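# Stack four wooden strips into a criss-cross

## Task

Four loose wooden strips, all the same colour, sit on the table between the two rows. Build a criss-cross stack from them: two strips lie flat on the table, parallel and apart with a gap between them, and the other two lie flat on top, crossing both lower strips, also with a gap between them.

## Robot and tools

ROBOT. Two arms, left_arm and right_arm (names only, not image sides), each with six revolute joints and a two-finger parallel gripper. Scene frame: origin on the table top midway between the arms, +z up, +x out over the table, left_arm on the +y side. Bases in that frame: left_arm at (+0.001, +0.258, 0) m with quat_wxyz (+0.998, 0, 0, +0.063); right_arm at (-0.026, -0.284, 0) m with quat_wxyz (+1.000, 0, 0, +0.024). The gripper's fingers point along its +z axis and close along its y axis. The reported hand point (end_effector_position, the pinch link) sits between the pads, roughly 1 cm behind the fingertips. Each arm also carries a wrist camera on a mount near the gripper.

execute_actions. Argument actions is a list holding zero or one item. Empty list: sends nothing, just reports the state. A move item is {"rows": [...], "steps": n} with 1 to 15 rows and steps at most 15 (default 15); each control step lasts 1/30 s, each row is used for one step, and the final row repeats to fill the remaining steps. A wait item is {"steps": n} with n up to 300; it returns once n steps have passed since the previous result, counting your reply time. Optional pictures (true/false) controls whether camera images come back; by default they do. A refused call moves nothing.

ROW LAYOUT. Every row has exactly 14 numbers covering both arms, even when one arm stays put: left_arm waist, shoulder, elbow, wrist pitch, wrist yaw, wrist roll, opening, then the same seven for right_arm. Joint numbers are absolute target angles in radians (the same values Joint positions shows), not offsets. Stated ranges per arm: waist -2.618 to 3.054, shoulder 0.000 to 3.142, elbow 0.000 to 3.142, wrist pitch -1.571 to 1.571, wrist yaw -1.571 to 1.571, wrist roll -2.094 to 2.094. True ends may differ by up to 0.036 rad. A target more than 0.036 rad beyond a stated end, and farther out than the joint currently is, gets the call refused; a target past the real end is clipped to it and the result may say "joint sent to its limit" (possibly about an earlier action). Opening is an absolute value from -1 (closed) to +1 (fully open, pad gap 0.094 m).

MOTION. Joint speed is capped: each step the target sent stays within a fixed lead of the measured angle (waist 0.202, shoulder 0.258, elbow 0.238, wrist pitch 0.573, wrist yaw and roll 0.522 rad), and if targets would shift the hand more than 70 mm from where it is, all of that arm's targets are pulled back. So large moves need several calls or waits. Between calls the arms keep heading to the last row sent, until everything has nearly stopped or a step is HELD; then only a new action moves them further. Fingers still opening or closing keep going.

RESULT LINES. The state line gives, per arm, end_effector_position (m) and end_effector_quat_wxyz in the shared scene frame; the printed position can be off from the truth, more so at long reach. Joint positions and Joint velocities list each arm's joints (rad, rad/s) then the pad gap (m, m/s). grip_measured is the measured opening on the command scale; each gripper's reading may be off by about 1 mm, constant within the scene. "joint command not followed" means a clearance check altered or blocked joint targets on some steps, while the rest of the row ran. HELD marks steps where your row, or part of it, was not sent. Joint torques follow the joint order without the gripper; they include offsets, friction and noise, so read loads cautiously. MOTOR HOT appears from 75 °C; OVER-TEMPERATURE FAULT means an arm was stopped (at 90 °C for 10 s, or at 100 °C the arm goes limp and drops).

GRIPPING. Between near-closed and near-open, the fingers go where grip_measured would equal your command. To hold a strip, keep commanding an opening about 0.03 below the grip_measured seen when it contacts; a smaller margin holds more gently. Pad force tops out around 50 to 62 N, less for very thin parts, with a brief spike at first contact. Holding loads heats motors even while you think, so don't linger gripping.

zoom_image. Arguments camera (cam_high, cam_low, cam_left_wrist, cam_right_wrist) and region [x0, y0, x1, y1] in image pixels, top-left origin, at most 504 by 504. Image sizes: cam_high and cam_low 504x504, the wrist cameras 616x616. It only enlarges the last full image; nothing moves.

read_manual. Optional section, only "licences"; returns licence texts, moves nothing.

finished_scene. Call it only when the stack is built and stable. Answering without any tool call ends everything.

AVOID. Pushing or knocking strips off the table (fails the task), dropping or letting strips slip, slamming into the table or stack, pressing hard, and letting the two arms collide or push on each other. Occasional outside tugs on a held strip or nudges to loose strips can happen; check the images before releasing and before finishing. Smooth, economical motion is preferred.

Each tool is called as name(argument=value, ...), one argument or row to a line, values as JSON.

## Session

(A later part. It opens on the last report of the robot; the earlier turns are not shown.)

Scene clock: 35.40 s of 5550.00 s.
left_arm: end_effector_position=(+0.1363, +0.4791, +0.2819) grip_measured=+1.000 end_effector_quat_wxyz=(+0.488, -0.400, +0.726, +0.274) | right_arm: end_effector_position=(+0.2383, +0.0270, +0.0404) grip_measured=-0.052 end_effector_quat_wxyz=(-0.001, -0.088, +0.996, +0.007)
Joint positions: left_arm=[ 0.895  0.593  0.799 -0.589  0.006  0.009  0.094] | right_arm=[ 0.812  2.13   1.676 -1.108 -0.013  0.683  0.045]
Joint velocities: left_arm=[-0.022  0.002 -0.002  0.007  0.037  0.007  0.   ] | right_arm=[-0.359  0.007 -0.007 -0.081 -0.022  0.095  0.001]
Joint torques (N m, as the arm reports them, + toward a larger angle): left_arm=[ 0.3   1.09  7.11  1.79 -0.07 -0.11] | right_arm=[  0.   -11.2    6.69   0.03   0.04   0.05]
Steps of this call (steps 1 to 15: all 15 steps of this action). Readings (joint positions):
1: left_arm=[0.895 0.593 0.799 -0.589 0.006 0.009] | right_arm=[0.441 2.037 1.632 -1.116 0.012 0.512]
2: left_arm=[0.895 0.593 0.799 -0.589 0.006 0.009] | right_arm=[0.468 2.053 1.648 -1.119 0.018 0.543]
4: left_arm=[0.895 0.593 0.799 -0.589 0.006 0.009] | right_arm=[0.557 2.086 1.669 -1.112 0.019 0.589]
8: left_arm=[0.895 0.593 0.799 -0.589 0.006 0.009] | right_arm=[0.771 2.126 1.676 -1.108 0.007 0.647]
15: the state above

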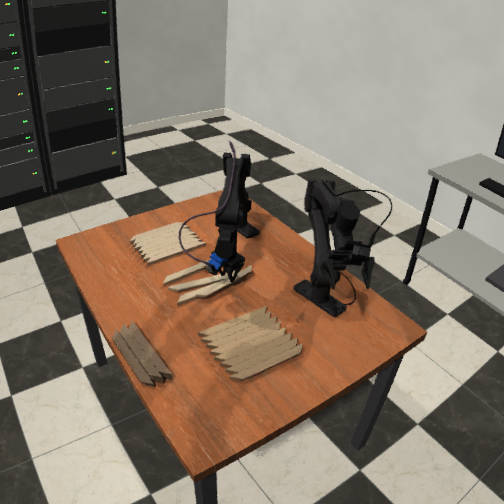

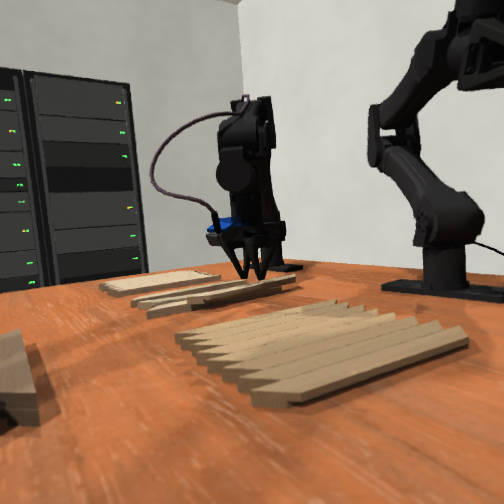

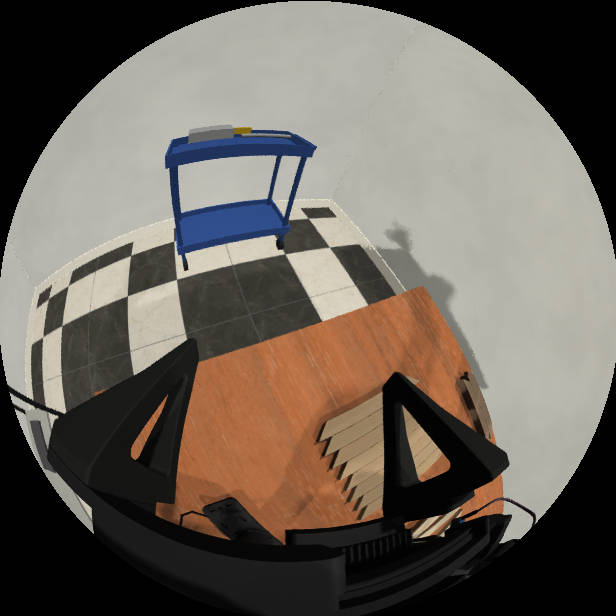

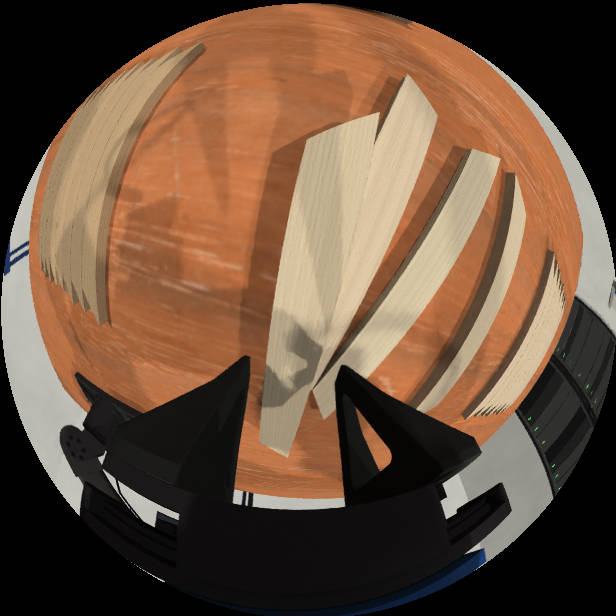

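execute_actions(
  actions=[
    {"rows":[[0.9,0.6,0.8,-0.6,0,0,1,0.8,2.152,1.652,-1.045,0,0.76,-0.1]]},
  ],
  pictures=false,
)

execute_actions(
  actions=[
    {"rows":[[0.9,0.6,0.8,-0.6,0,0,1,0.8,2.152,1.652,-1.045,0,0.76,-0.5]]},
  ],
)

Scene clock: 41.60 s of 5550.00 s.
left_arm: end_effector_position=(+0.1363, +0.4791, +0.2819) grip_measured=+1.000 end_effector_quat_wxyz=(+0.488, -0.400, +0.726, +0.274) | right_arm: end_effector_position=(+0.2474, +0.0247, +0.0271) grip_measured=-0.098 end_effector_quat_wxyz=(+0.002, -0.045, +0.999, +0.006)
Joint positions: left_arm=[ 0.895  0.593  0.799 -0.589  0.006  0.009  0.094] | right_arm=[ 0.794  2.155  1.661 -1.065 -0.006  0.751  0.042]
Joint velocities: left_arm=[-0.007  0.007 -0.002 -0.022 -0.081 -0.051  0.   ] | right_arm=[-0.012 -0.002 -0.012 -0.051 -0.037 -0.037  0.001]
Joint torques (N m, as the arm reports them, + toward a larger angle): left_arm=[ 0.3   1.08  7.13  1.79 -0.07 -0.1 ] | right_arm=[  0.48 -10.37   3.63   0.33   0.02   0.06]
Steps of this call (steps 1 to 30: the robot went on to your last target; steps 31 to 90: nothing new was sent; then 2.70 s passed at rest; steps 91 to 105: all 15 steps of this action). Readings (joint positions):
91: left_arm=[0.895 0.593 0.799 -0.589 0.006 0.009] | right_arm=[0.786 2.131 1.674 -1.103 -0.006 0.703]
92: left_arm=[0.895 0.593 0.799 -0.589 0.006 0.009] | right_arm=[0.787 2.133 1.672 -1.095 -0.006 0.713]
94: left_arm=[0.895 0.593 0.799 -0.589 0.006 0.009] | right_arm=[0.790 2.141 1.669 -1.082 -0.006 0.728]
98: left_arm=[0.895 0.593 0.799 -0.589 0.006 0.009] | right_arm=[0.794 2.154 1.662 -1.071 -0.006 0.743]
105: the state above

Scene clock: 42.10 s of 5550.00 s.
left_arm: end_effector_position=(+0.1363, +0.4791, +0.2819) grip_measured=+1.000 end_effector_quat_wxyz=(+0.488, -0.400, +0.726, +0.274) | right_arm: end_effector_position=(+0.2478, +0.0251, +0.0271) grip_measured=-0.468 end_effector_quat_wxyz=(+0.003, -0.044, +0.999, +0.007)
Joint positions: left_arm=[ 0.895  0.593  0.799 -0.589  0.006  0.009  0.094] | right_arm=[ 0.794  2.155  1.661 -1.063 -0.006  0.753  0.025]
Joint velocities: left_arm=[-0.017 -0.017 -0.002 -0.007  0.066  0.022  0.   ] | right_arm=[-0.002 -0.017 -0.012  0.022 -0.081  0.037  0.   ]
Joint torques (N m, as the arm reports them, + toward a larger angle): left_arm=[ 0.31  1.09  7.12  1.79 -0.07 -0.1 ] | right_arm=[  0.53 -10.4    3.59   0.32   0.03   0.06]
Steps of this call (steps 1 to 15: all 15 steps of this action). Readings (joint positions):
1: left_arm=[0.895 0.593 0.799 -0.589 0.006 0.009] | right_arm=[0.794 2.155 1.661 -1.065 -0.006 0.751]
2: left_arm=[0.895 0.593 0.799 -0.589 0.006 0.009] | right_arm=[0.794 2.155 1.661 -1.063 -0.006 0.752]
4: left_arm=[0.895 0.593 0.799 -0.589 0.006 0.009] | right_arm=[0.794 2.155 1.661 -1.063 -0.006 0.752]
8: left_arm=[0.895 0.593 0.799 -0.589 0.006 0.009] | right_arm=[0.794 2.155 1.661 -1.063 -0.006 0.753]
15: the state above

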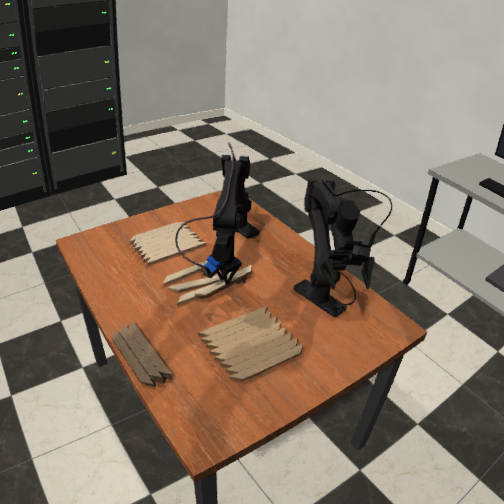

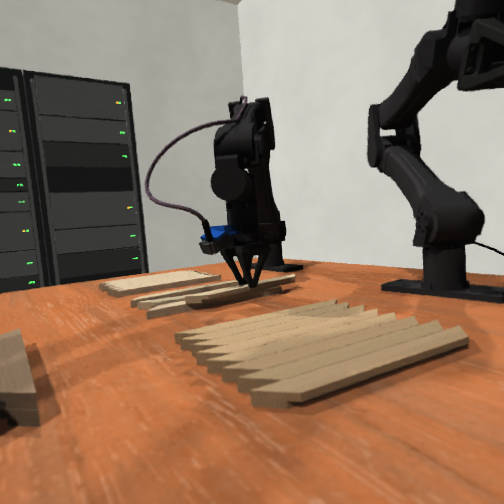

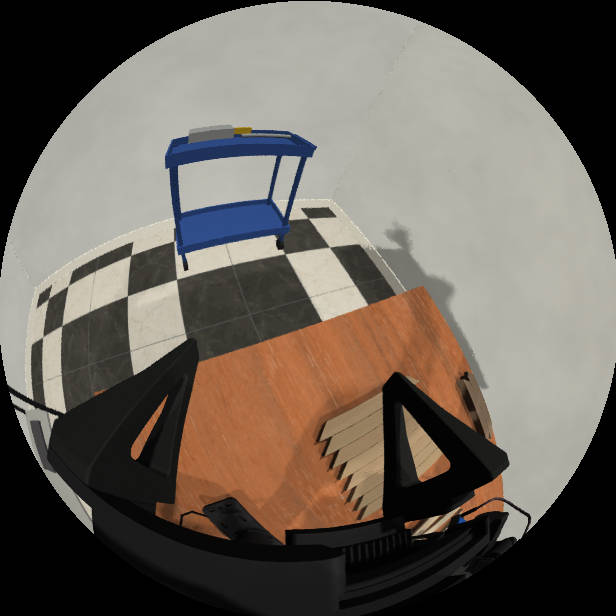

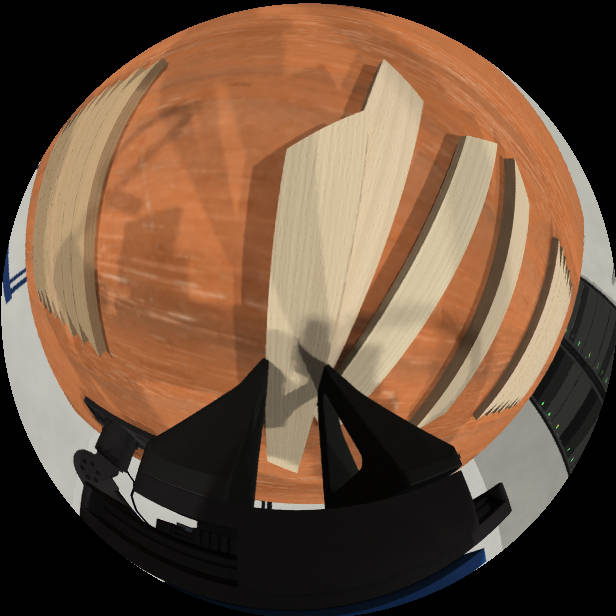

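execute_actions(
  actions=[
    {"rows":[[0.9,0.6,0.8,-0.6,0,0,1,0.8,2.1,1.74,-1.2,0,0.76,-0.5]],"steps":10},
  ],
  pictures=false,
)

execute_actions(
  actions=[
    {"rows":[[0.9,0.6,0.8,-0.6,0,0,1,1.2,2.01,1.57,-1.11,0,-0.33,-0.5]]},
  ],
  pictures=false,
)

execute_actions(
  actions=[
    {"steps":20},
  ],
)

Scene clock: 45.47 s of 5550.00 s.
left_arm: end_effector_position=(+0.1363, +0.4791, +0.2819) grip_measured=+1.000 end_effector_quat_wxyz=(+0.488, -0.400, +0.726, +0.274) | right_arm: end_effector_position=(+0.2426, +0.0192, +0.0512) grip_measured=-0.468 end_effector_quat_wxyz=(-0.005, -0.044, +0.999, -0.001)
Joint positions: left_arm=[ 0.895  0.593  0.799 -0.589  0.006  0.009  0.094] | right_arm=[ 0.794  2.125  1.711 -1.165 -0.006  0.753  0.025]
Joint velocities: left_arm=[ 0.017 -0.012 -0.002 -0.007  0.007 -0.051  0.   ] | right_arm=[ 0.007 -0.002  0.007 -0.081 -0.007  0.051 -0.   ]
Joint torques (N m, as the arm reports them, + toward a larger angle): left_arm=[ 0.31  1.09  7.13  1.8  -0.07 -0.1 ] | right_arm=[  0.5  -11.89   6.22  -0.02   0.03   0.07]
Steps of this call (steps 1 to 15: the robot went on to your last target; steps 16 to 90: nothing new was sent; then 0.03 s passed at rest; steps 91 to 100: all 10 steps of this action). Readings (joint positions):
91: left_arm=[0.895 0.593 0.799 -0.589 0.006 0.009] | right_arm=[0.794 2.155 1.670 -1.079 -0.006 0.753]
92: left_arm=[0.895 0.593 0.799 -0.589 0.006 0.009] | right_arm=[0.794 2.154 1.680 -1.100 -0.006 0.753]
94: left_arm=[0.895 0.593 0.799 -0.589 0.006 0.009] | right_arm=[0.794 2.145 1.697 -1.131 -0.006 0.753]
98: left_arm=[0.895 0.593 0.799 -0.589 0.006 0.009] | right_arm=[0.794 2.126 1.711 -1.158 -0.006 0.753]
100: the state above

Scene clock: 45.97 s of 5550.00 s.
left_arm: end_effector_position=(+0.1363, +0.4791, +0.2819) grip_measured=+1.000 end_effector_quat_wxyz=(+0.488, -0.400, +0.726, +0.274) | right_arm: end_effector_position=(+0.0838, +0.0836, +0.0495) grip_measured=-0.468 end_effector_quat_wxyz=(-0.007, -0.687, +0.726, +0.004)
Joint positions: left_arm=[ 0.895  0.593  0.799 -0.589  0.006  0.009  0.094] | right_arm=[ 1.224  2.044  1.581 -1.117 -0.015 -0.244  0.025]
Joint velocities: left_arm=[-0.007 -0.007 -0.017 -0.022 -0.081 -0.007  0.   ] | right_arm=[-0.369 -0.037 -0.002 -0.095  0.022 -0.505  0.   ]
Joint torques (N m, as the arm reports them, + toward a larger angle): left_arm=[ 0.3   1.09  7.12  1.79 -0.07 -0.11] | right_arm=[ -0.37 -11.94   3.46   0.21   0.02  -0.06]
Steps of this call (steps 1 to 15: all 15 steps of this action). Readings (joint positions):
1: left_arm=[0.895 0.593 0.799 -0.589 0.006 0.009] | right_arm=[0.809 2.114 1.688 -1.147 0.003 0.684]
2: left_arm=[0.895 0.593 0.799 -0.589 0.006 0.009] | right_arm=[0.834 2.095 1.653 -1.132 0.012 0.601]
4: left_arm=[0.895 0.593 0.799 -0.589 0.006 0.009] | right_arm=[0.927 2.069 1.605 -1.132 0.015 0.432]
8: left_arm=[0.895 0.593 0.799 -0.589 0.006 0.009] | right_arm=[1.164 2.056 1.586 -1.121 0.007 0.065]
15: the state above

Scene clock: 46.63 s of 5550.00 s.
left_arm: end_effector_position=(+0.1363, +0.4791, +0.2819) grip_measured=+1.000 end_effector_quat_wxyz=(+0.488, -0.400, +0.726, +0.274) | right_arm: end_effector_position=(+0.0960, +0.0798, +0.0496) grip_measured=-0.468 end_effector_quat_wxyz=(+0.005, +0.705, -0.709, +0.000)
Joint positions: left_arm=[ 0.895  0.593  0.799 -0.589  0.006  0.009  0.094] | right_arm=[ 1.196  2.044  1.581 -1.117 -0.004 -0.322  0.025]
Joint velocities: left_arm=[-0.022  0.002 -0.007  0.007 -0.022  0.022  0.   ] | right_arm=[ 0.012  0.002 -0.002 -0.007 -0.051 -0.066 -0.   ]
Joint torques (N m, as the arm reports them, + toward a larger angle): left_arm=[ 0.31  1.1   7.12  1.79 -0.07 -0.11] | right_arm=[  0.36 -11.97   3.45   0.18   0.    -0.03]
Steps of this call (steps 1 to 20: the robot went on to your last target). Readings (joint positions):
1: left_arm=[0.895 0.593 0.799 -0.589 0.006 0.009] | right_arm=[1.213 2.044 1.581 -1.117 -0.012 -0.260]
2: left_arm=[0.895 0.593 0.799 -0.589 0.006 0.009] | right_arm=[1.204 2.044 1.581 -1.117 -0.009 -0.273]
4: left_arm=[0.895 0.593 0.799 -0.589 0.006 0.009] | right_arm=[1.196 2.044 1.581 -1.117 -0.005 -0.291]
8: left_arm=[0.895 0.593 0.799 -0.589 0.006 0.009] | right_arm=[1.196 2.044 1.581 -1.117 -0.004 -0.310]
20: the state above

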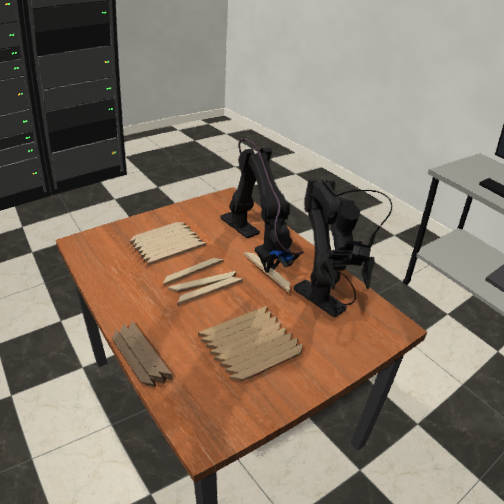

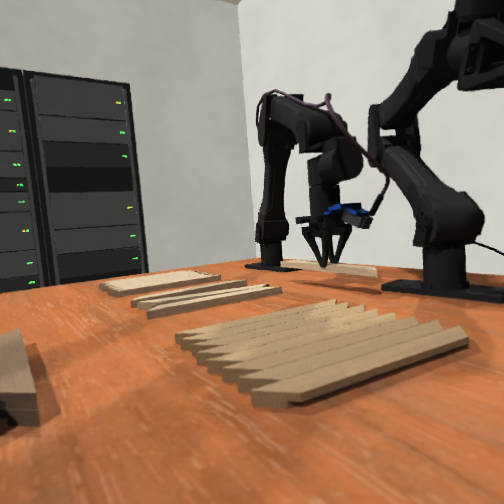

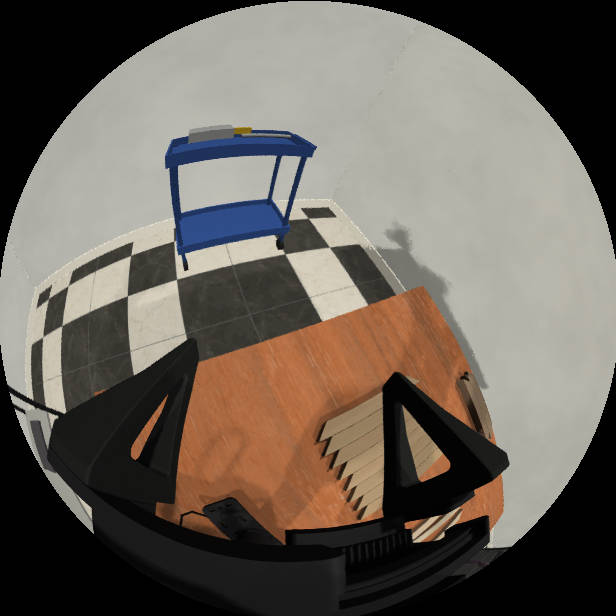

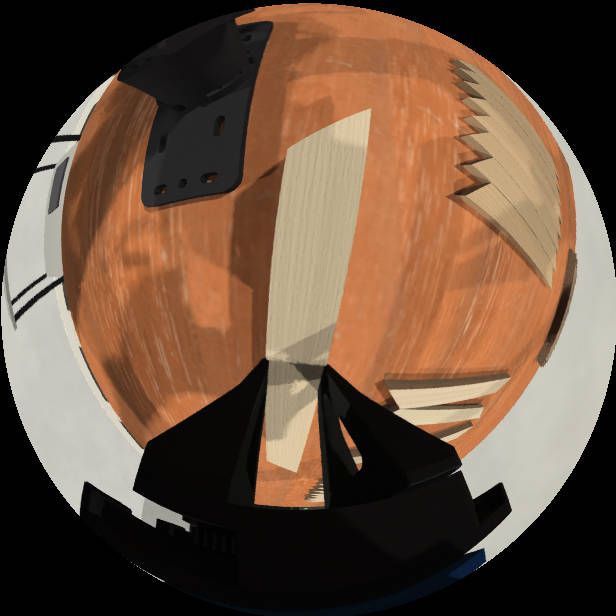

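execute_actions(
  actions=[
    {"rows":[[0.9,0.6,0.8,-0.6,0,0,1,1.2,2.068,1.48,-0.965,0,-0.33,-0.5]]},
  ],
  pictures=false,
)

execute_actions(
  actions=[
    {"rows":[[0.9,0.6,0.8,-0.6,0,0,1,1.2,2.068,1.48,-0.965,0,-0.33,-0.1]],"steps":8},
  ],
  pictures=false,
)

execute_actions(
  actions=[
    {"rows":[[0.9,0.6,0.8,-0.6,0,0,1,1.2,2.03,1.62,-1.15,0,-0.33,-0.1]],"steps":10},
  ],
  pictures=false,
)

execute_actions(
  actions=[
    {"rows":[[0.9,0.6,0.8,-0.6,0,0,1,0.604,2.125,1.7,-1.11,0,0.87,-0.1]]},
  ],
  pictures=false,
)

execute_actions(
  actions=[
    {"steps":15},
  ],
)

Scene clock: 51.07 s of 5550.00 s.
left_arm: end_effector_position=(+0.1363, +0.4791, +0.2819) grip_measured=+1.000 end_effector_quat_wxyz=(+0.488, -0.400, +0.726, +0.274) | right_arm: end_effector_position=(+0.0949, +0.0763, +0.0140) grip_measured=-0.468 end_effector_quat_wxyz=(+0.008, +0.706, -0.708, +0.002)
Joint positions: left_arm=[ 0.895  0.593  0.799 -0.589  0.006  0.009  0.094] | right_arm=[ 1.196  2.077  1.485 -0.995 -0.003 -0.323  0.025]
Joint velocities: left_arm=[-0.012 -0.002  0.007 -0.051 -0.081  0.007  0.   ] | right_arm=[-0.027  0.022  0.002  0.022  0.051  0.007  0.001]
Joint torques (N m, as the arm reports them, + toward a larger angle): left_arm=[ 0.31  1.08  7.13  1.79 -0.07 -0.11] | right_arm=[  0.36 -10.17   3.7    0.33   0.01  -0.06]
Steps of this call (steps 1 to 15: the robot went on to your last target; steps 16 to 90: nothing new was sent; then 0.93 s passed at rest; steps 91 to 105: all 15 steps of this action). Readings (joint positions):
91: left_arm=[0.895 0.593 0.799 -0.589 0.006 0.009] | right_arm=[1.196 2.043 1.565 -1.094 -0.004 -0.323]
92: left_arm=[0.895 0.593 0.799 -0.589 0.006 0.009] | right_arm=[1.196 2.042 1.545 -1.065 -0.004 -0.323]
94: left_arm=[0.895 0.593 0.799 -0.589 0.006 0.009] | right_arm=[1.196 2.056 1.508 -1.032 -0.004 -0.323]
98: left_arm=[0.895 0.593 0.799 -0.589 0.006 0.009] | right_arm=[1.196 2.077 1.485 -1.013 -0.003 -0.323]
105: the state above

Scene clock: 51.33 s of 5550.00 s.
left_arm: end_effector_position=(+0.1363, +0.4791, +0.2819) grip_measured=+1.000 end_effector_quat_wxyz=(+0.488, -0.400, +0.726, +0.274) | right_arm: end_effector_position=(+0.0956, +0.0785, +0.0140) grip_measured=-0.102 end_effector_quat_wxyz=(+0.004, +0.706, -0.708, +0.000)
Joint positions: left_arm=[ 0.895  0.593  0.799 -0.589  0.006  0.009  0.094] | right_arm=[ 1.196  2.077  1.485 -0.986 -0.003 -0.324  0.042]
Joint velocities: left_arm=[ 0.007 -0.007  0.007  0.051  0.007  0.037  0.   ] | right_arm=[ 0.007 -0.002 -0.007 -0.007  0.022 -0.007 -0.   ]
Joint torques (N m, as the arm reports them, + toward a larger angle): left_arm=[ 0.3   1.09  7.12  1.79 -0.07 -0.11] | right_arm=[  0.38 -10.03   3.77   0.28   0.    -0.06]
Steps of this call (steps 1 to 8: all 8 steps of this action). Readings (joint positions):
1: left_arm=[0.895 0.593 0.799 -0.589 0.006 0.009] | right_arm=[1.196 2.077 1.485 -0.995 -0.003 -0.323]
2: left_arm=[0.895 0.593 0.799 -0.589 0.006 0.009] | right_arm=[1.196 2.077 1.485 -0.993 -0.003 -0.324]
4: left_arm=[0.895 0.593 0.799 -0.589 0.006 0.009] | right_arm=[1.196 2.077 1.485 -0.990 -0.003 -0.324]
8: the state above

Scene clock: 51.67 s of 5550.00 s.
left_arm: end_effector_position=(+0.1363, +0.4791, +0.2819) grip_measured=+1.000 end_effector_quat_wxyz=(+0.488, -0.400, +0.726, +0.274) | right_arm: end_effector_position=(+0.0984, +0.0867, +0.0538) grip_measured=-0.102 end_effector_quat_wxyz=(-0.007, +0.706, -0.708, -0.005)
Joint positions: left_arm=[ 0.895  0.593  0.799 -0.589  0.006  0.009  0.094] | right_arm=[ 1.196  2.044  1.599 -1.109 -0.003 -0.324  0.042]
Joint velocities: left_arm=[-0.007 -0.002 -0.002 -0.037 -0.051 -0.051  0.   ] | right_arm=[-0.007  0.007 -0.002 -0.168 -0.007  0.037  0.001]
Joint torques (N m, as the arm reports them, + toward a larger angle): left_arm=[ 0.28  1.09  7.11  1.79 -0.07 -0.11] | right_arm=[  0.4  -10.33   5.9    0.     0.    -0.06]
Steps of this call (steps 1 to 10: all 10 steps of this action). Readings (joint positions):
1: left_arm=[0.895 0.593 0.799 -0.589 0.006 0.009] | right_arm=[1.196 2.079 1.503 -1.013 -0.003 -0.324]
2: left_arm=[0.895 0.593 0.799 -0.589 0.006 0.009] | right_arm=[1.196 2.081 1.528 -1.045 -0.003 -0.324]
4: left_arm=[0.895 0.593 0.799 -0.589 0.006 0.009] | right_arm=[1.196 2.070 1.571 -1.075 -0.003 -0.324]
8: left_arm=[0.895 0.593 0.799 -0.589 0.006 0.009] | right_arm=[1.196 2.045 1.599 -1.098 -0.003 -0.324]
10: the state above

Scene clock: 52.17 s of 5550.00 s.
left_arm: end_effector_position=(+0.1363, +0.4791, +0.2819) grip_measured=+1.000 end_effector_quat_wxyz=(+0.488, -0.400, +0.726, +0.274) | right_arm: end_effector_position=(+0.3116, -0.0578, +0.0347) grip_measured=-0.102 end_effector_quat_wxyz=(+0.003, +0.074, +0.997, -0.005)
Joint positions: left_arm=[ 0.895  0.593  0.799 -0.589  0.006  0.009  0.094] | right_arm=[ 0.547  2.138  1.664 -1.1    0.012  0.742  0.042]
Joint velocities: left_arm=[-0.027 -0.007  0.002 -0.037  0.051 -0.022  0.   ] | right_arm=[-0.022  0.007 -0.002 -0.007  0.037  0.857 -0.001]
Joint torques (N m, as the arm reports them, + toward a larger angle): left_arm=[ 0.3   1.09  7.12  1.79 -0.07 -0.1 ] | right_arm=[  5.32 -11.17   6.72   0.05  -0.25   0.02]
Steps of this call (steps 1 to 15: all 15 steps of this action). Readings (joint positions):
1: left_arm=[0.895 0.593 0.799 -0.589 0.006 0.009] | right_arm=[1.181 2.054 1.610 -1.120 -0.011 -0.255]
2: left_arm=[0.895 0.593 0.799 -0.589 0.006 0.009] | right_arm=[1.155 2.069 1.628 -1.123 -0.017 -0.174]
4: left_arm=[0.895 0.593 0.799 -0.589 0.006 0.009] | right_arm=[1.066 2.100 1.656 -1.112 -0.019 -0.010]
8: left_arm=[0.895 0.593 0.799 -0.589 0.006 0.009] | right_arm=[0.837 2.133 1.664 -1.100 -0.016 0.318]
15: the state above

Scene clock: 52.67 s of 5550.00 s.
left_arm: end_effector_position=(+0.1363, +0.4791, +0.2819) grip_measured=+1.000 end_effector_quat_wxyz=(+0.488, -0.400, +0.726, +0.274) | right_arm: end_effector_position=(+0.2957, -0.0357, +0.0347) grip_measured=-0.102 end_effector_quat_wxyz=(+0.000, +0.101, +0.995, -0.001)
Joint positions: left_arm=[ 0.895  0.593  0.799 -0.589  0.006  0.009  0.094] | right_arm=[ 0.609  2.138  1.664 -1.1    0.002  0.859  0.042]
Joint velocities: left_arm=[-0.007 -0.012 -0.007  0.022 -0.037  0.022  0.   ] | right_arm=[-0.007  0.012 -0.002  0.066 -0.022  0.066 -0.001]
Joint torques (N m, as the arm reports them, + toward a larger angle): left_arm=[ 0.31  1.07  7.11  1.79 -0.07 -0.11] | right_arm=[ -0.47 -11.07   6.75   0.05  -0.05   0.06]
Steps of this call (steps 1 to 15: the robot went on to your last target). Readings (joint positions):
1: left_arm=[0.895 0.593 0.799 -0.589 0.006 0.009] | right_arm=[0.549 2.138 1.664 -1.100 0.013 0.767]
2: left_arm=[0.895 0.593 0.799 -0.589 0.006 0.009] | right_arm=[0.559 2.138 1.664 -1.100 0.013 0.786]
4: left_arm=[0.895 0.593 0.799 -0.589 0.006 0.009] | right_arm=[0.584 2.138 1.664 -1.100 0.010 0.814]
8: left_arm=[0.895 0.593 0.799 -0.589 0.006 0.009] | right_arm=[0.610 2.138 1.664 -1.100 0.002 0.843]
15: the state above

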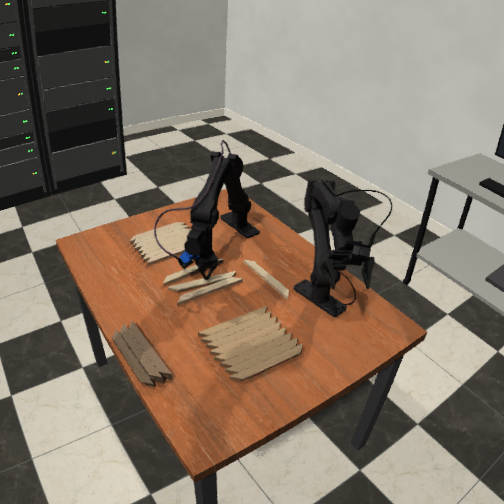

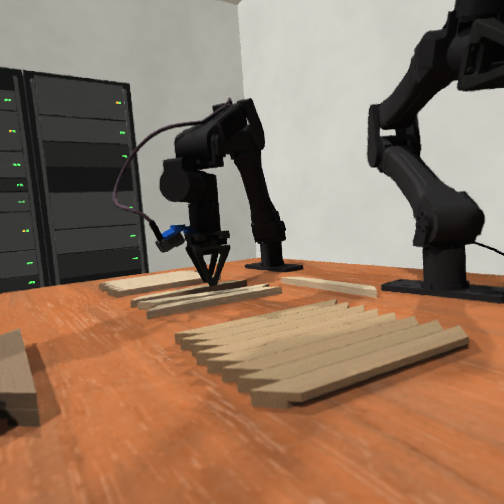

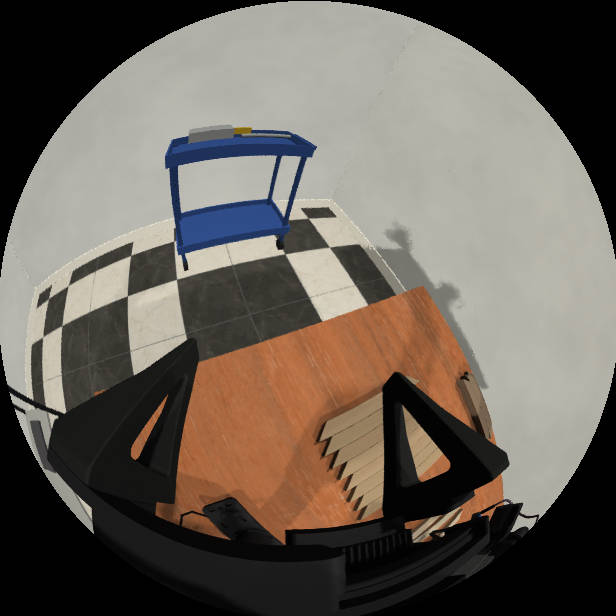

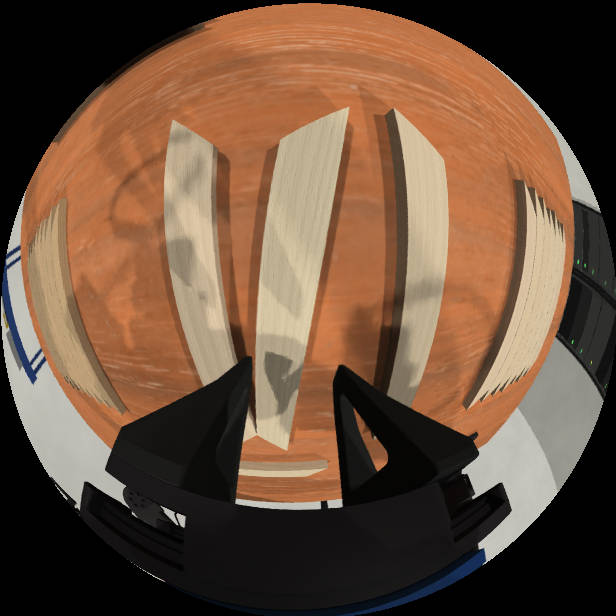

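execute_actions(
  actions=[
    {"rows":[[0.9,0.6,0.8,-0.6,0,0,1,0.61,2.14,1.715,-1.05,0,0.87,-0.14]],"steps":8},
  ],
  pictures=false,
)

execute_actions(
  actions=[
    {"rows":[[0.9,0.6,0.8,-0.6,0,0,1,0.61,2.197,1.68,-1.03,0,0.87,-0.14]]},
  ],
)

execute_actions(
  actions=[
    {"rows":[[0.9,0.6,0.8,-0.6,0,0,1,0.61,2.197,1.68,-1.03,0,0.87,-0.5]],"steps":10},
  ],
  pictures=false,
)

Scene clock: 56.97 s of 5550.00 s.
left_arm: end_effector_position=(+0.1363, +0.4791, +0.2819) grip_measured=+1.000 end_effector_quat_wxyz=(+0.488, -0.400, +0.726, +0.274) | right_arm: end_effector_position=(+0.3060, -0.0277, +0.0390) grip_measured=-0.138 end_effector_quat_wxyz=(+0.017, +0.103, +0.994, +0.015)
Joint positions: left_arm=[ 0.895  0.593  0.799 -0.589  0.006  0.009  0.094] | right_arm=[ 0.609  2.14   1.685 -1.071  0.002  0.863  0.041]
Joint velocities: left_arm=[ 0.007 -0.002 -0.002  0.051 -0.007 -0.051  0.   ] | right_arm=[ 0.012 -0.007  0.007 -0.007 -0.037 -0.037 -0.   ]
Joint torques (N m, as the arm reports them, + toward a larger angle): left_arm=[ 0.3   1.08  7.11  1.79 -0.07 -0.1 ] | right_arm=[  0.07 -10.18   6.49   0.36  -0.05   0.06]
Steps of this call (steps 1 to 15: the robot went on to your last target; steps 16 to 90: nothing new was sent; then 1.03 s passed at rest; steps 91 to 98: all 8 steps of this action). Readings (joint positions):
91: left_arm=[0.895 0.593 0.799 -0.589 0.006 0.009] | right_arm=[0.609 2.138 1.667 -1.099 0.002 0.863]
92: left_arm=[0.895 0.593 0.799 -0.589 0.006 0.009] | right_arm=[0.609 2.139 1.671 -1.095 0.002 0.863]
94: left_arm=[0.895 0.593 0.799 -0.589 0.006 0.009] | right_arm=[0.609 2.140 1.679 -1.084 0.002 0.863]
98: the state above

Scene clock: 57.47 s of 5550.00 s.
left_arm: end_effector_position=(+0.1363, +0.4791, +0.2819) grip_measured=+1.000 end_effector_quat_wxyz=(+0.488, -0.400, +0.726, +0.274) | right_arm: end_effector_position=(+0.3052, -0.0283, +0.0109) grip_measured=-0.138 end_effector_quat_wxyz=(-0.001, +0.103, +0.995, -0.002)
Joint positions: left_arm=[ 0.895  0.593  0.799 -0.589  0.006  0.009  0.094] | right_arm=[ 0.609  2.21   1.685 -1.049  0.002  0.863  0.041]
Joint velocities: left_arm=[-0.007 -0.007  0.002 -0.022 -0.051  0.037  0.   ] | right_arm=[-0.022 -0.007 -0.017 -0.007  0.051 -0.022  0.   ]
Joint torques (N m, as the arm reports them, + toward a larger angle): left_arm=[ 0.29  1.08  7.12  1.79 -0.07 -0.1 ] | right_arm=[  0.08 -11.59   3.83   0.3   -0.05   0.06]
Steps of this call (steps 1 to 15: all 15 steps of this action). Readings (joint positions):
1: left_arm=[0.895 0.593 0.799 -0.589 0.006 0.009] | right_arm=[0.609 2.145 1.685 -1.069 0.002 0.863]
2: left_arm=[0.895 0.593 0.799 -0.589 0.006 0.009] | right_arm=[0.609 2.152 1.685 -1.063 0.002 0.863]
4: left_arm=[0.895 0.593 0.799 -0.589 0.006 0.009] | right_arm=[0.609 2.175 1.685 -1.056 0.002 0.863]
8: left_arm=[0.895 0.593 0.799 -0.589 0.006 0.009] | right_arm=[0.609 2.209 1.685 -1.052 0.002 0.863]
15: the state above

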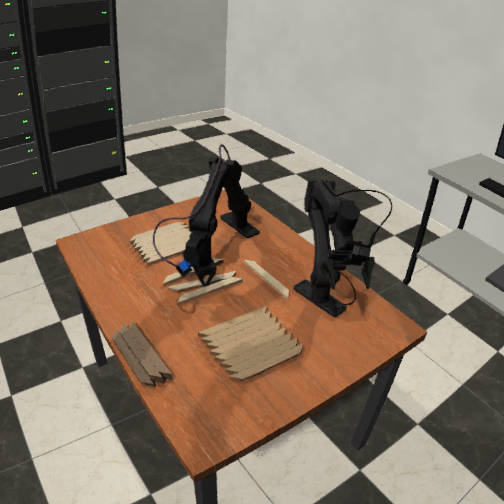

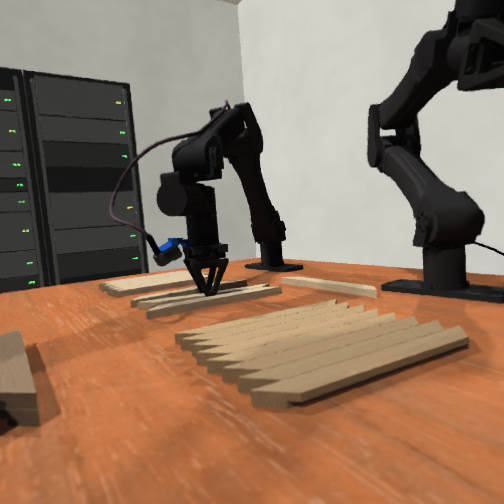

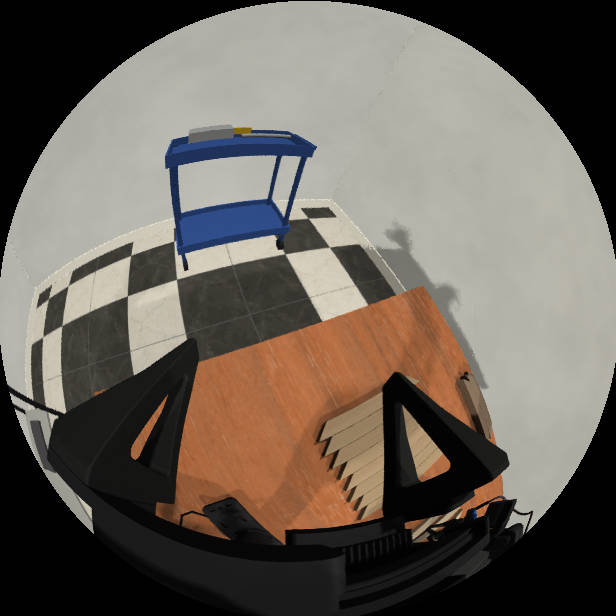

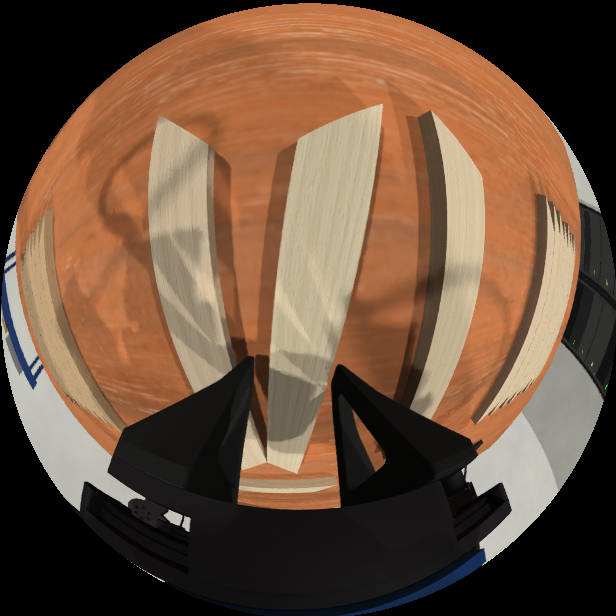

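Scene clock: 57.80 s of 5550.00 s.
left_arm: end_effector_position=(+0.1363, +0.4791, +0.2819) grip_measured=+1.000 end_effector_quat_wxyz=(+0.488, -0.400, +0.726, +0.274) | right_arm: end_effector_position=(+0.3053, -0.0281, +0.0109) grip_measured=-0.465 end_effector_quat_wxyz=(-0.000, +0.103, +0.995, -0.001)
Joint positions: left_arm=[ 0.895  0.593  0.799 -0.589  0.006  0.009  0.094] | right_arm=[ 0.609  2.21   1.685 -1.048  0.002  0.864  0.025]
Joint velocities: left_arm=[-0.012 -0.012 -0.002  0.022 -0.007  0.066  0.   ] | right_arm=[ 0.022  0.002 -0.002 -0.022  0.007  0.022 -0.   ]
Joint torques (N m, as the arm reports them, + toward a larger angle): left_arm=[ 0.29  1.09  7.12  1.79 -0.07 -0.11] | right_arm=[  0.11 -11.65   3.88   0.29  -0.05   0.05]
Steps of this call (steps 1 to 10: all 10 steps of this action). Readings (joint positions):
1: left_arm=[0.895 0.593 0.799 -0.589 0.006 0.009] | right_arm=[0.609 2.210 1.685 -1.048 0.002 0.863]
2: left_arm=[0.895 0.593 0.799 -0.589 0.006 0.009] | right_arm=[0.609 2.210 1.685 -1.048 0.002 0.863]
4: left_arm=[0.895 0.593 0.799 -0.589 0.006 0.009] | right_arm=[0.609 2.210 1.685 -1.048 0.002 0.864]
8: left_arm=[0.895 0.593 0.799 -0.589 0.006 0.009] | right_arm=[0.609 2.210 1.685 -1.048 0.002 0.864]
10: the state above

execute_actions(
  actions=[
    {"rows":[[0.9,0.6,0.8,-0.6,0,0,1,0.61,2.16,1.82,-1.19,0,0.87,-0.5]],"steps":10},
  ],
  pictures=false,
)

execute_actions(
  actions=[
    {"rows":[[0.9,0.6,0.8,-0.6,0,0,1,0.515,2.225,1.93,-1.23,0,-1.02,-0.5]]},
  ],
  pictures=false,
)

execute_actions(
  actions=[
    {"steps":25},
  ],
  pictures=false,
)

execute_actions(
  actions=[
    {"rows":[[0.9,0.6,0.8,-0.6,0,0,1,0.515,2.27,1.84,-1.125,0,-1.02,-0.5]]},
  ],
)

Scene clock: 63.93 s of 5550.00 s.
left_arm: end_effector_position=(+0.1363, +0.4791, +0.2819) grip_measured=+1.000 end_effector_quat_wxyz=(+0.488, -0.400, +0.726, +0.274) | right_arm: end_effector_position=(+0.3143, -0.0212, +0.0522) grip_measured=-0.465 end_effector_quat_wxyz=(+0.015, +0.103, +0.994, +0.014)
Joint positions: left_arm=[ 0.895  0.593  0.799 -0.589  0.006  0.009  0.094] | right_arm=[ 0.609  2.177  1.797 -1.15   0.002  0.864  0.025]
Joint velocities: left_arm=[-0.007 -0.012 -0.017  0.066 -0.066 -0.037  0.   ] | right_arm=[-0.007  0.012 -0.002 -0.125  0.022 -0.081  0.001]
Joint torques (N m, as the arm reports them, + toward a larger angle): left_arm=[ 0.3   1.09  7.12  1.79 -0.07 -0.11] | right_arm=[  0.08 -11.84   6.08   0.01  -0.04   0.06]
Steps of this call (steps 1 to 15: the robot went on to your last target; steps 16 to 90: nothing new was sent; then 2.80 s passed at rest; steps 91 to 100: all 10 steps of this action). Readings (joint positions):
91: left_arm=[0.895 0.593 0.799 -0.589 0.006 0.009] | right_arm=[0.609 2.212 1.703 -1.071 0.002 0.864]
92: left_arm=[0.895 0.593 0.799 -0.589 0.006 0.009] | right_arm=[0.609 2.215 1.727 -1.099 0.002 0.864]
94: left_arm=[0.895 0.593 0.799 -0.589 0.006 0.009] | right_arm=[0.609 2.206 1.768 -1.125 0.002 0.864]
98: left_arm=[0.895 0.593 0.799 -0.589 0.006 0.009] | right_arm=[0.609 2.179 1.796 -1.142 0.002 0.864]
100: the state above

Scene clock: 64.43 s of 5550.00 s.
left_arm: end_effector_position=(+0.1363, +0.4791, +0.2819) grip_measured=+1.000 end_effector_quat_wxyz=(+0.488, -0.400, +0.726, +0.274) | right_arm: end_effector_position=(+0.3470, -0.0513, +0.0556) grip_measured=-0.465 end_effector_quat_wxyz=(+0.015, -0.553, +0.833, -0.001)
Joint positions: left_arm=[ 0.895  0.593  0.799 -0.589  0.006  0.009  0.094] | right_arm=[ 0.51   2.229  1.896 -1.209  0.002 -0.616  0.025]
Joint velocities: left_arm=[ 0.002  0.002  0.002 -0.007  0.007  0.022  0.   ] | right_arm=[ 0.042  0.002 -0.007 -0.037 -0.022 -2.747 -0.   ]
Joint torques (N m, as the arm reports them, + toward a larger angle): left_arm=[ 0.3   1.09  7.11  1.8  -0.07 -0.11] | right_arm=[  0.21 -11.21   6.71   0.02  -0.04   0.  ]
Steps of this call (steps 1 to 15: all 15 steps of this action). Readings (joint positions):
1: left_arm=[0.895 0.593 0.799 -0.589 0.006 0.009] | right_arm=[0.602 2.188 1.817 -1.174 -0.003 0.780]
2: left_arm=[0.895 0.593 0.799 -0.589 0.006 0.009] | right_arm=[0.589 2.205 1.848 -1.192 -0.006 0.680]
4: left_arm=[0.895 0.593 0.799 -0.589 0.006 0.009] | right_arm=[0.552 2.226 1.886 -1.193 -0.007 0.479]
8: left_arm=[0.895 0.593 0.799 -0.589 0.006 0.009] | right_arm=[0.500 2.229 1.896 -1.198 0.000 0.080]
15: the state above

Scene clock: 65.27 s of 5550.00 s.
left_arm: end_effector_position=(+0.1362, +0.4791, +0.2819) grip_measured=+1.000 end_effector_quat_wxyz=(+0.488, -0.400, +0.726, +0.274) | right_arm: end_effector_position=(+0.3464, -0.0509, +0.0556) grip_measured=-0.465 end_effector_quat_wxyz=(-0.013, +0.707, -0.707, +0.004)
Joint positions: left_arm=[ 0.895  0.593  0.799 -0.589  0.006  0.009  0.094] | right_arm=[ 0.511  2.229  1.896 -1.21   0.002 -1.012  0.025]
Joint velocities: left_arm=[-0.002 -0.007  0.007  0.022 -0.007  0.051  0.   ] | right_arm=[-0.007 -0.002 -0.007 -0.037  0.051 -0.037  0.001]
Joint torques (N m, as the arm reports them, + toward a larger angle): left_arm=[ 0.3   1.09  7.11  1.79 -0.07 -0.11] | right_arm=[  0.35 -11.26   6.68   0.02  -0.05  -0.09]
Steps of this call (steps 1 to 25: the robot went on to your last target). Readings (joint positions):
1: left_arm=[0.895 0.593 0.799 -0.589 0.006 0.009] | right_arm=[0.511 2.229 1.896 -1.209 0.002 -0.696]
2: left_arm=[0.895 0.593 0.799 -0.589 0.006 0.009] | right_arm=[0.511 2.229 1.896 -1.209 0.002 -0.760]
4: left_arm=[0.895 0.593 0.799 -0.589 0.006 0.009] | right_arm=[0.511 2.229 1.896 -1.210 0.002 -0.852]
8: left_arm=[0.895 0.593 0.799 -0.589 0.006 0.009] | right_arm=[0.511 2.229 1.896 -1.210 0.002 -0.948]
25: the state above

Scene clock: 65.77 s of 5550.00 s.
left_arm: end_effector_position=(+0.1362, +0.4791, +0.2819) grip_measured=+1.000 end_effector_quat_wxyz=(+0.488, -0.400, +0.726, +0.274) | right_arm: end_effector_position=(+0.3452, -0.0516, +0.0240) grip_measured=-0.465 end_effector_quat_wxyz=(+0.002, +0.708, -0.707, +0.001)
Joint positions: left_arm=[ 0.895  0.593  0.799 -0.589  0.006  0.009  0.094] | right_arm=[ 0.511  2.276  1.848 -1.146  0.002 -1.013  0.025]
Joint velocities: left_arm=[-0.007 -0.007 -0.012 -0.022 -0.037  0.007  0.   ] | right_arm=[-0.017 -0.007  0.007  0.037  0.022 -0.037 -0.001]
Joint torques (N m, as the arm reports them, + toward a larger angle): left_arm=[ 0.3   1.09  7.1   1.79 -0.07 -0.1 ] | right_arm=[  0.33 -11.6    3.68   0.27  -0.05  -0.06]
Steps of this call (steps 1 to 15: all 15 steps of this action). Readings (joint positions):
1: left_arm=[0.895 0.593 0.799 -0.589 0.006 0.009] | right_arm=[0.511 2.231 1.890 -1.200 0.002 -1.012]
2: left_arm=[0.895 0.593 0.799 -0.589 0.006 0.009] | right_arm=[0.511 2.233 1.880 -1.186 0.002 -1.013]
4: left_arm=[0.895 0.593 0.799 -0.589 0.006 0.009] | right_arm=[0.511 2.249 1.864 -1.168 0.002 -1.013]
8: left_arm=[0.895 0.593 0.799 -0.589 0.006 0.009] | right_arm=[0.511 2.276 1.848 -1.155 0.002 -1.013]
15: the state above

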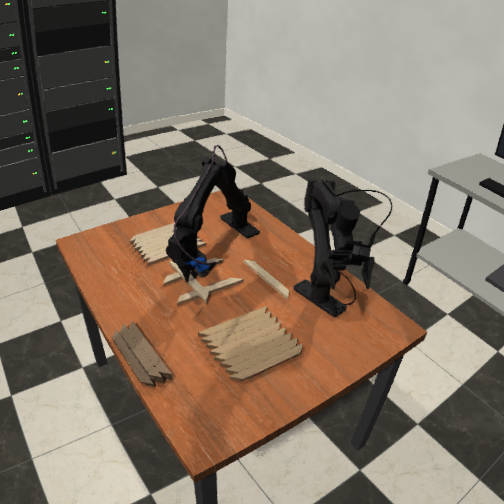

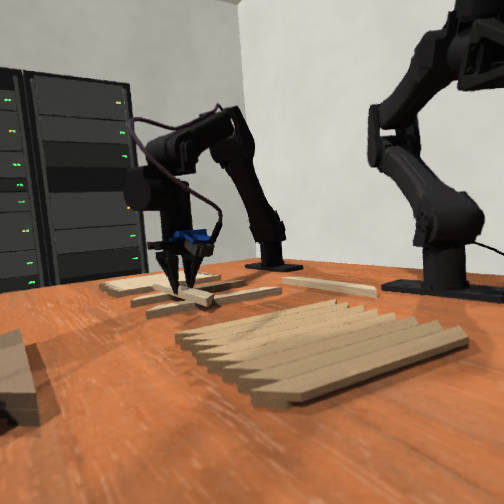

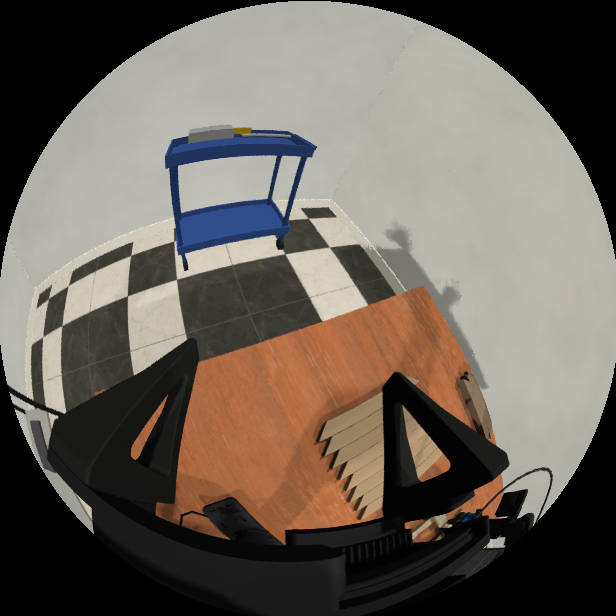

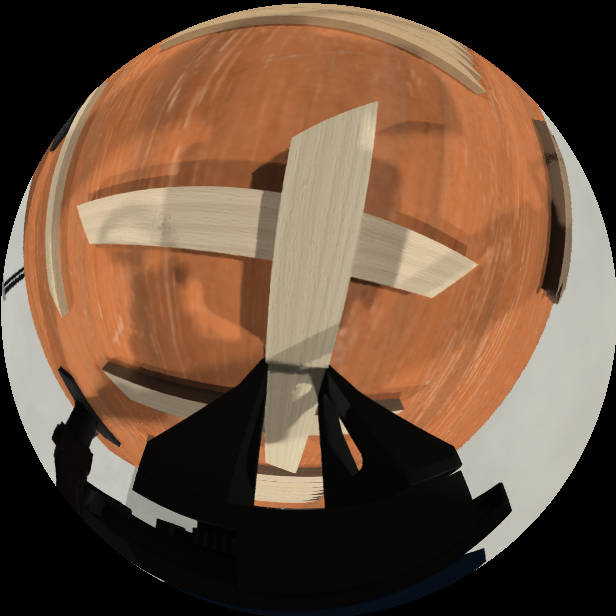

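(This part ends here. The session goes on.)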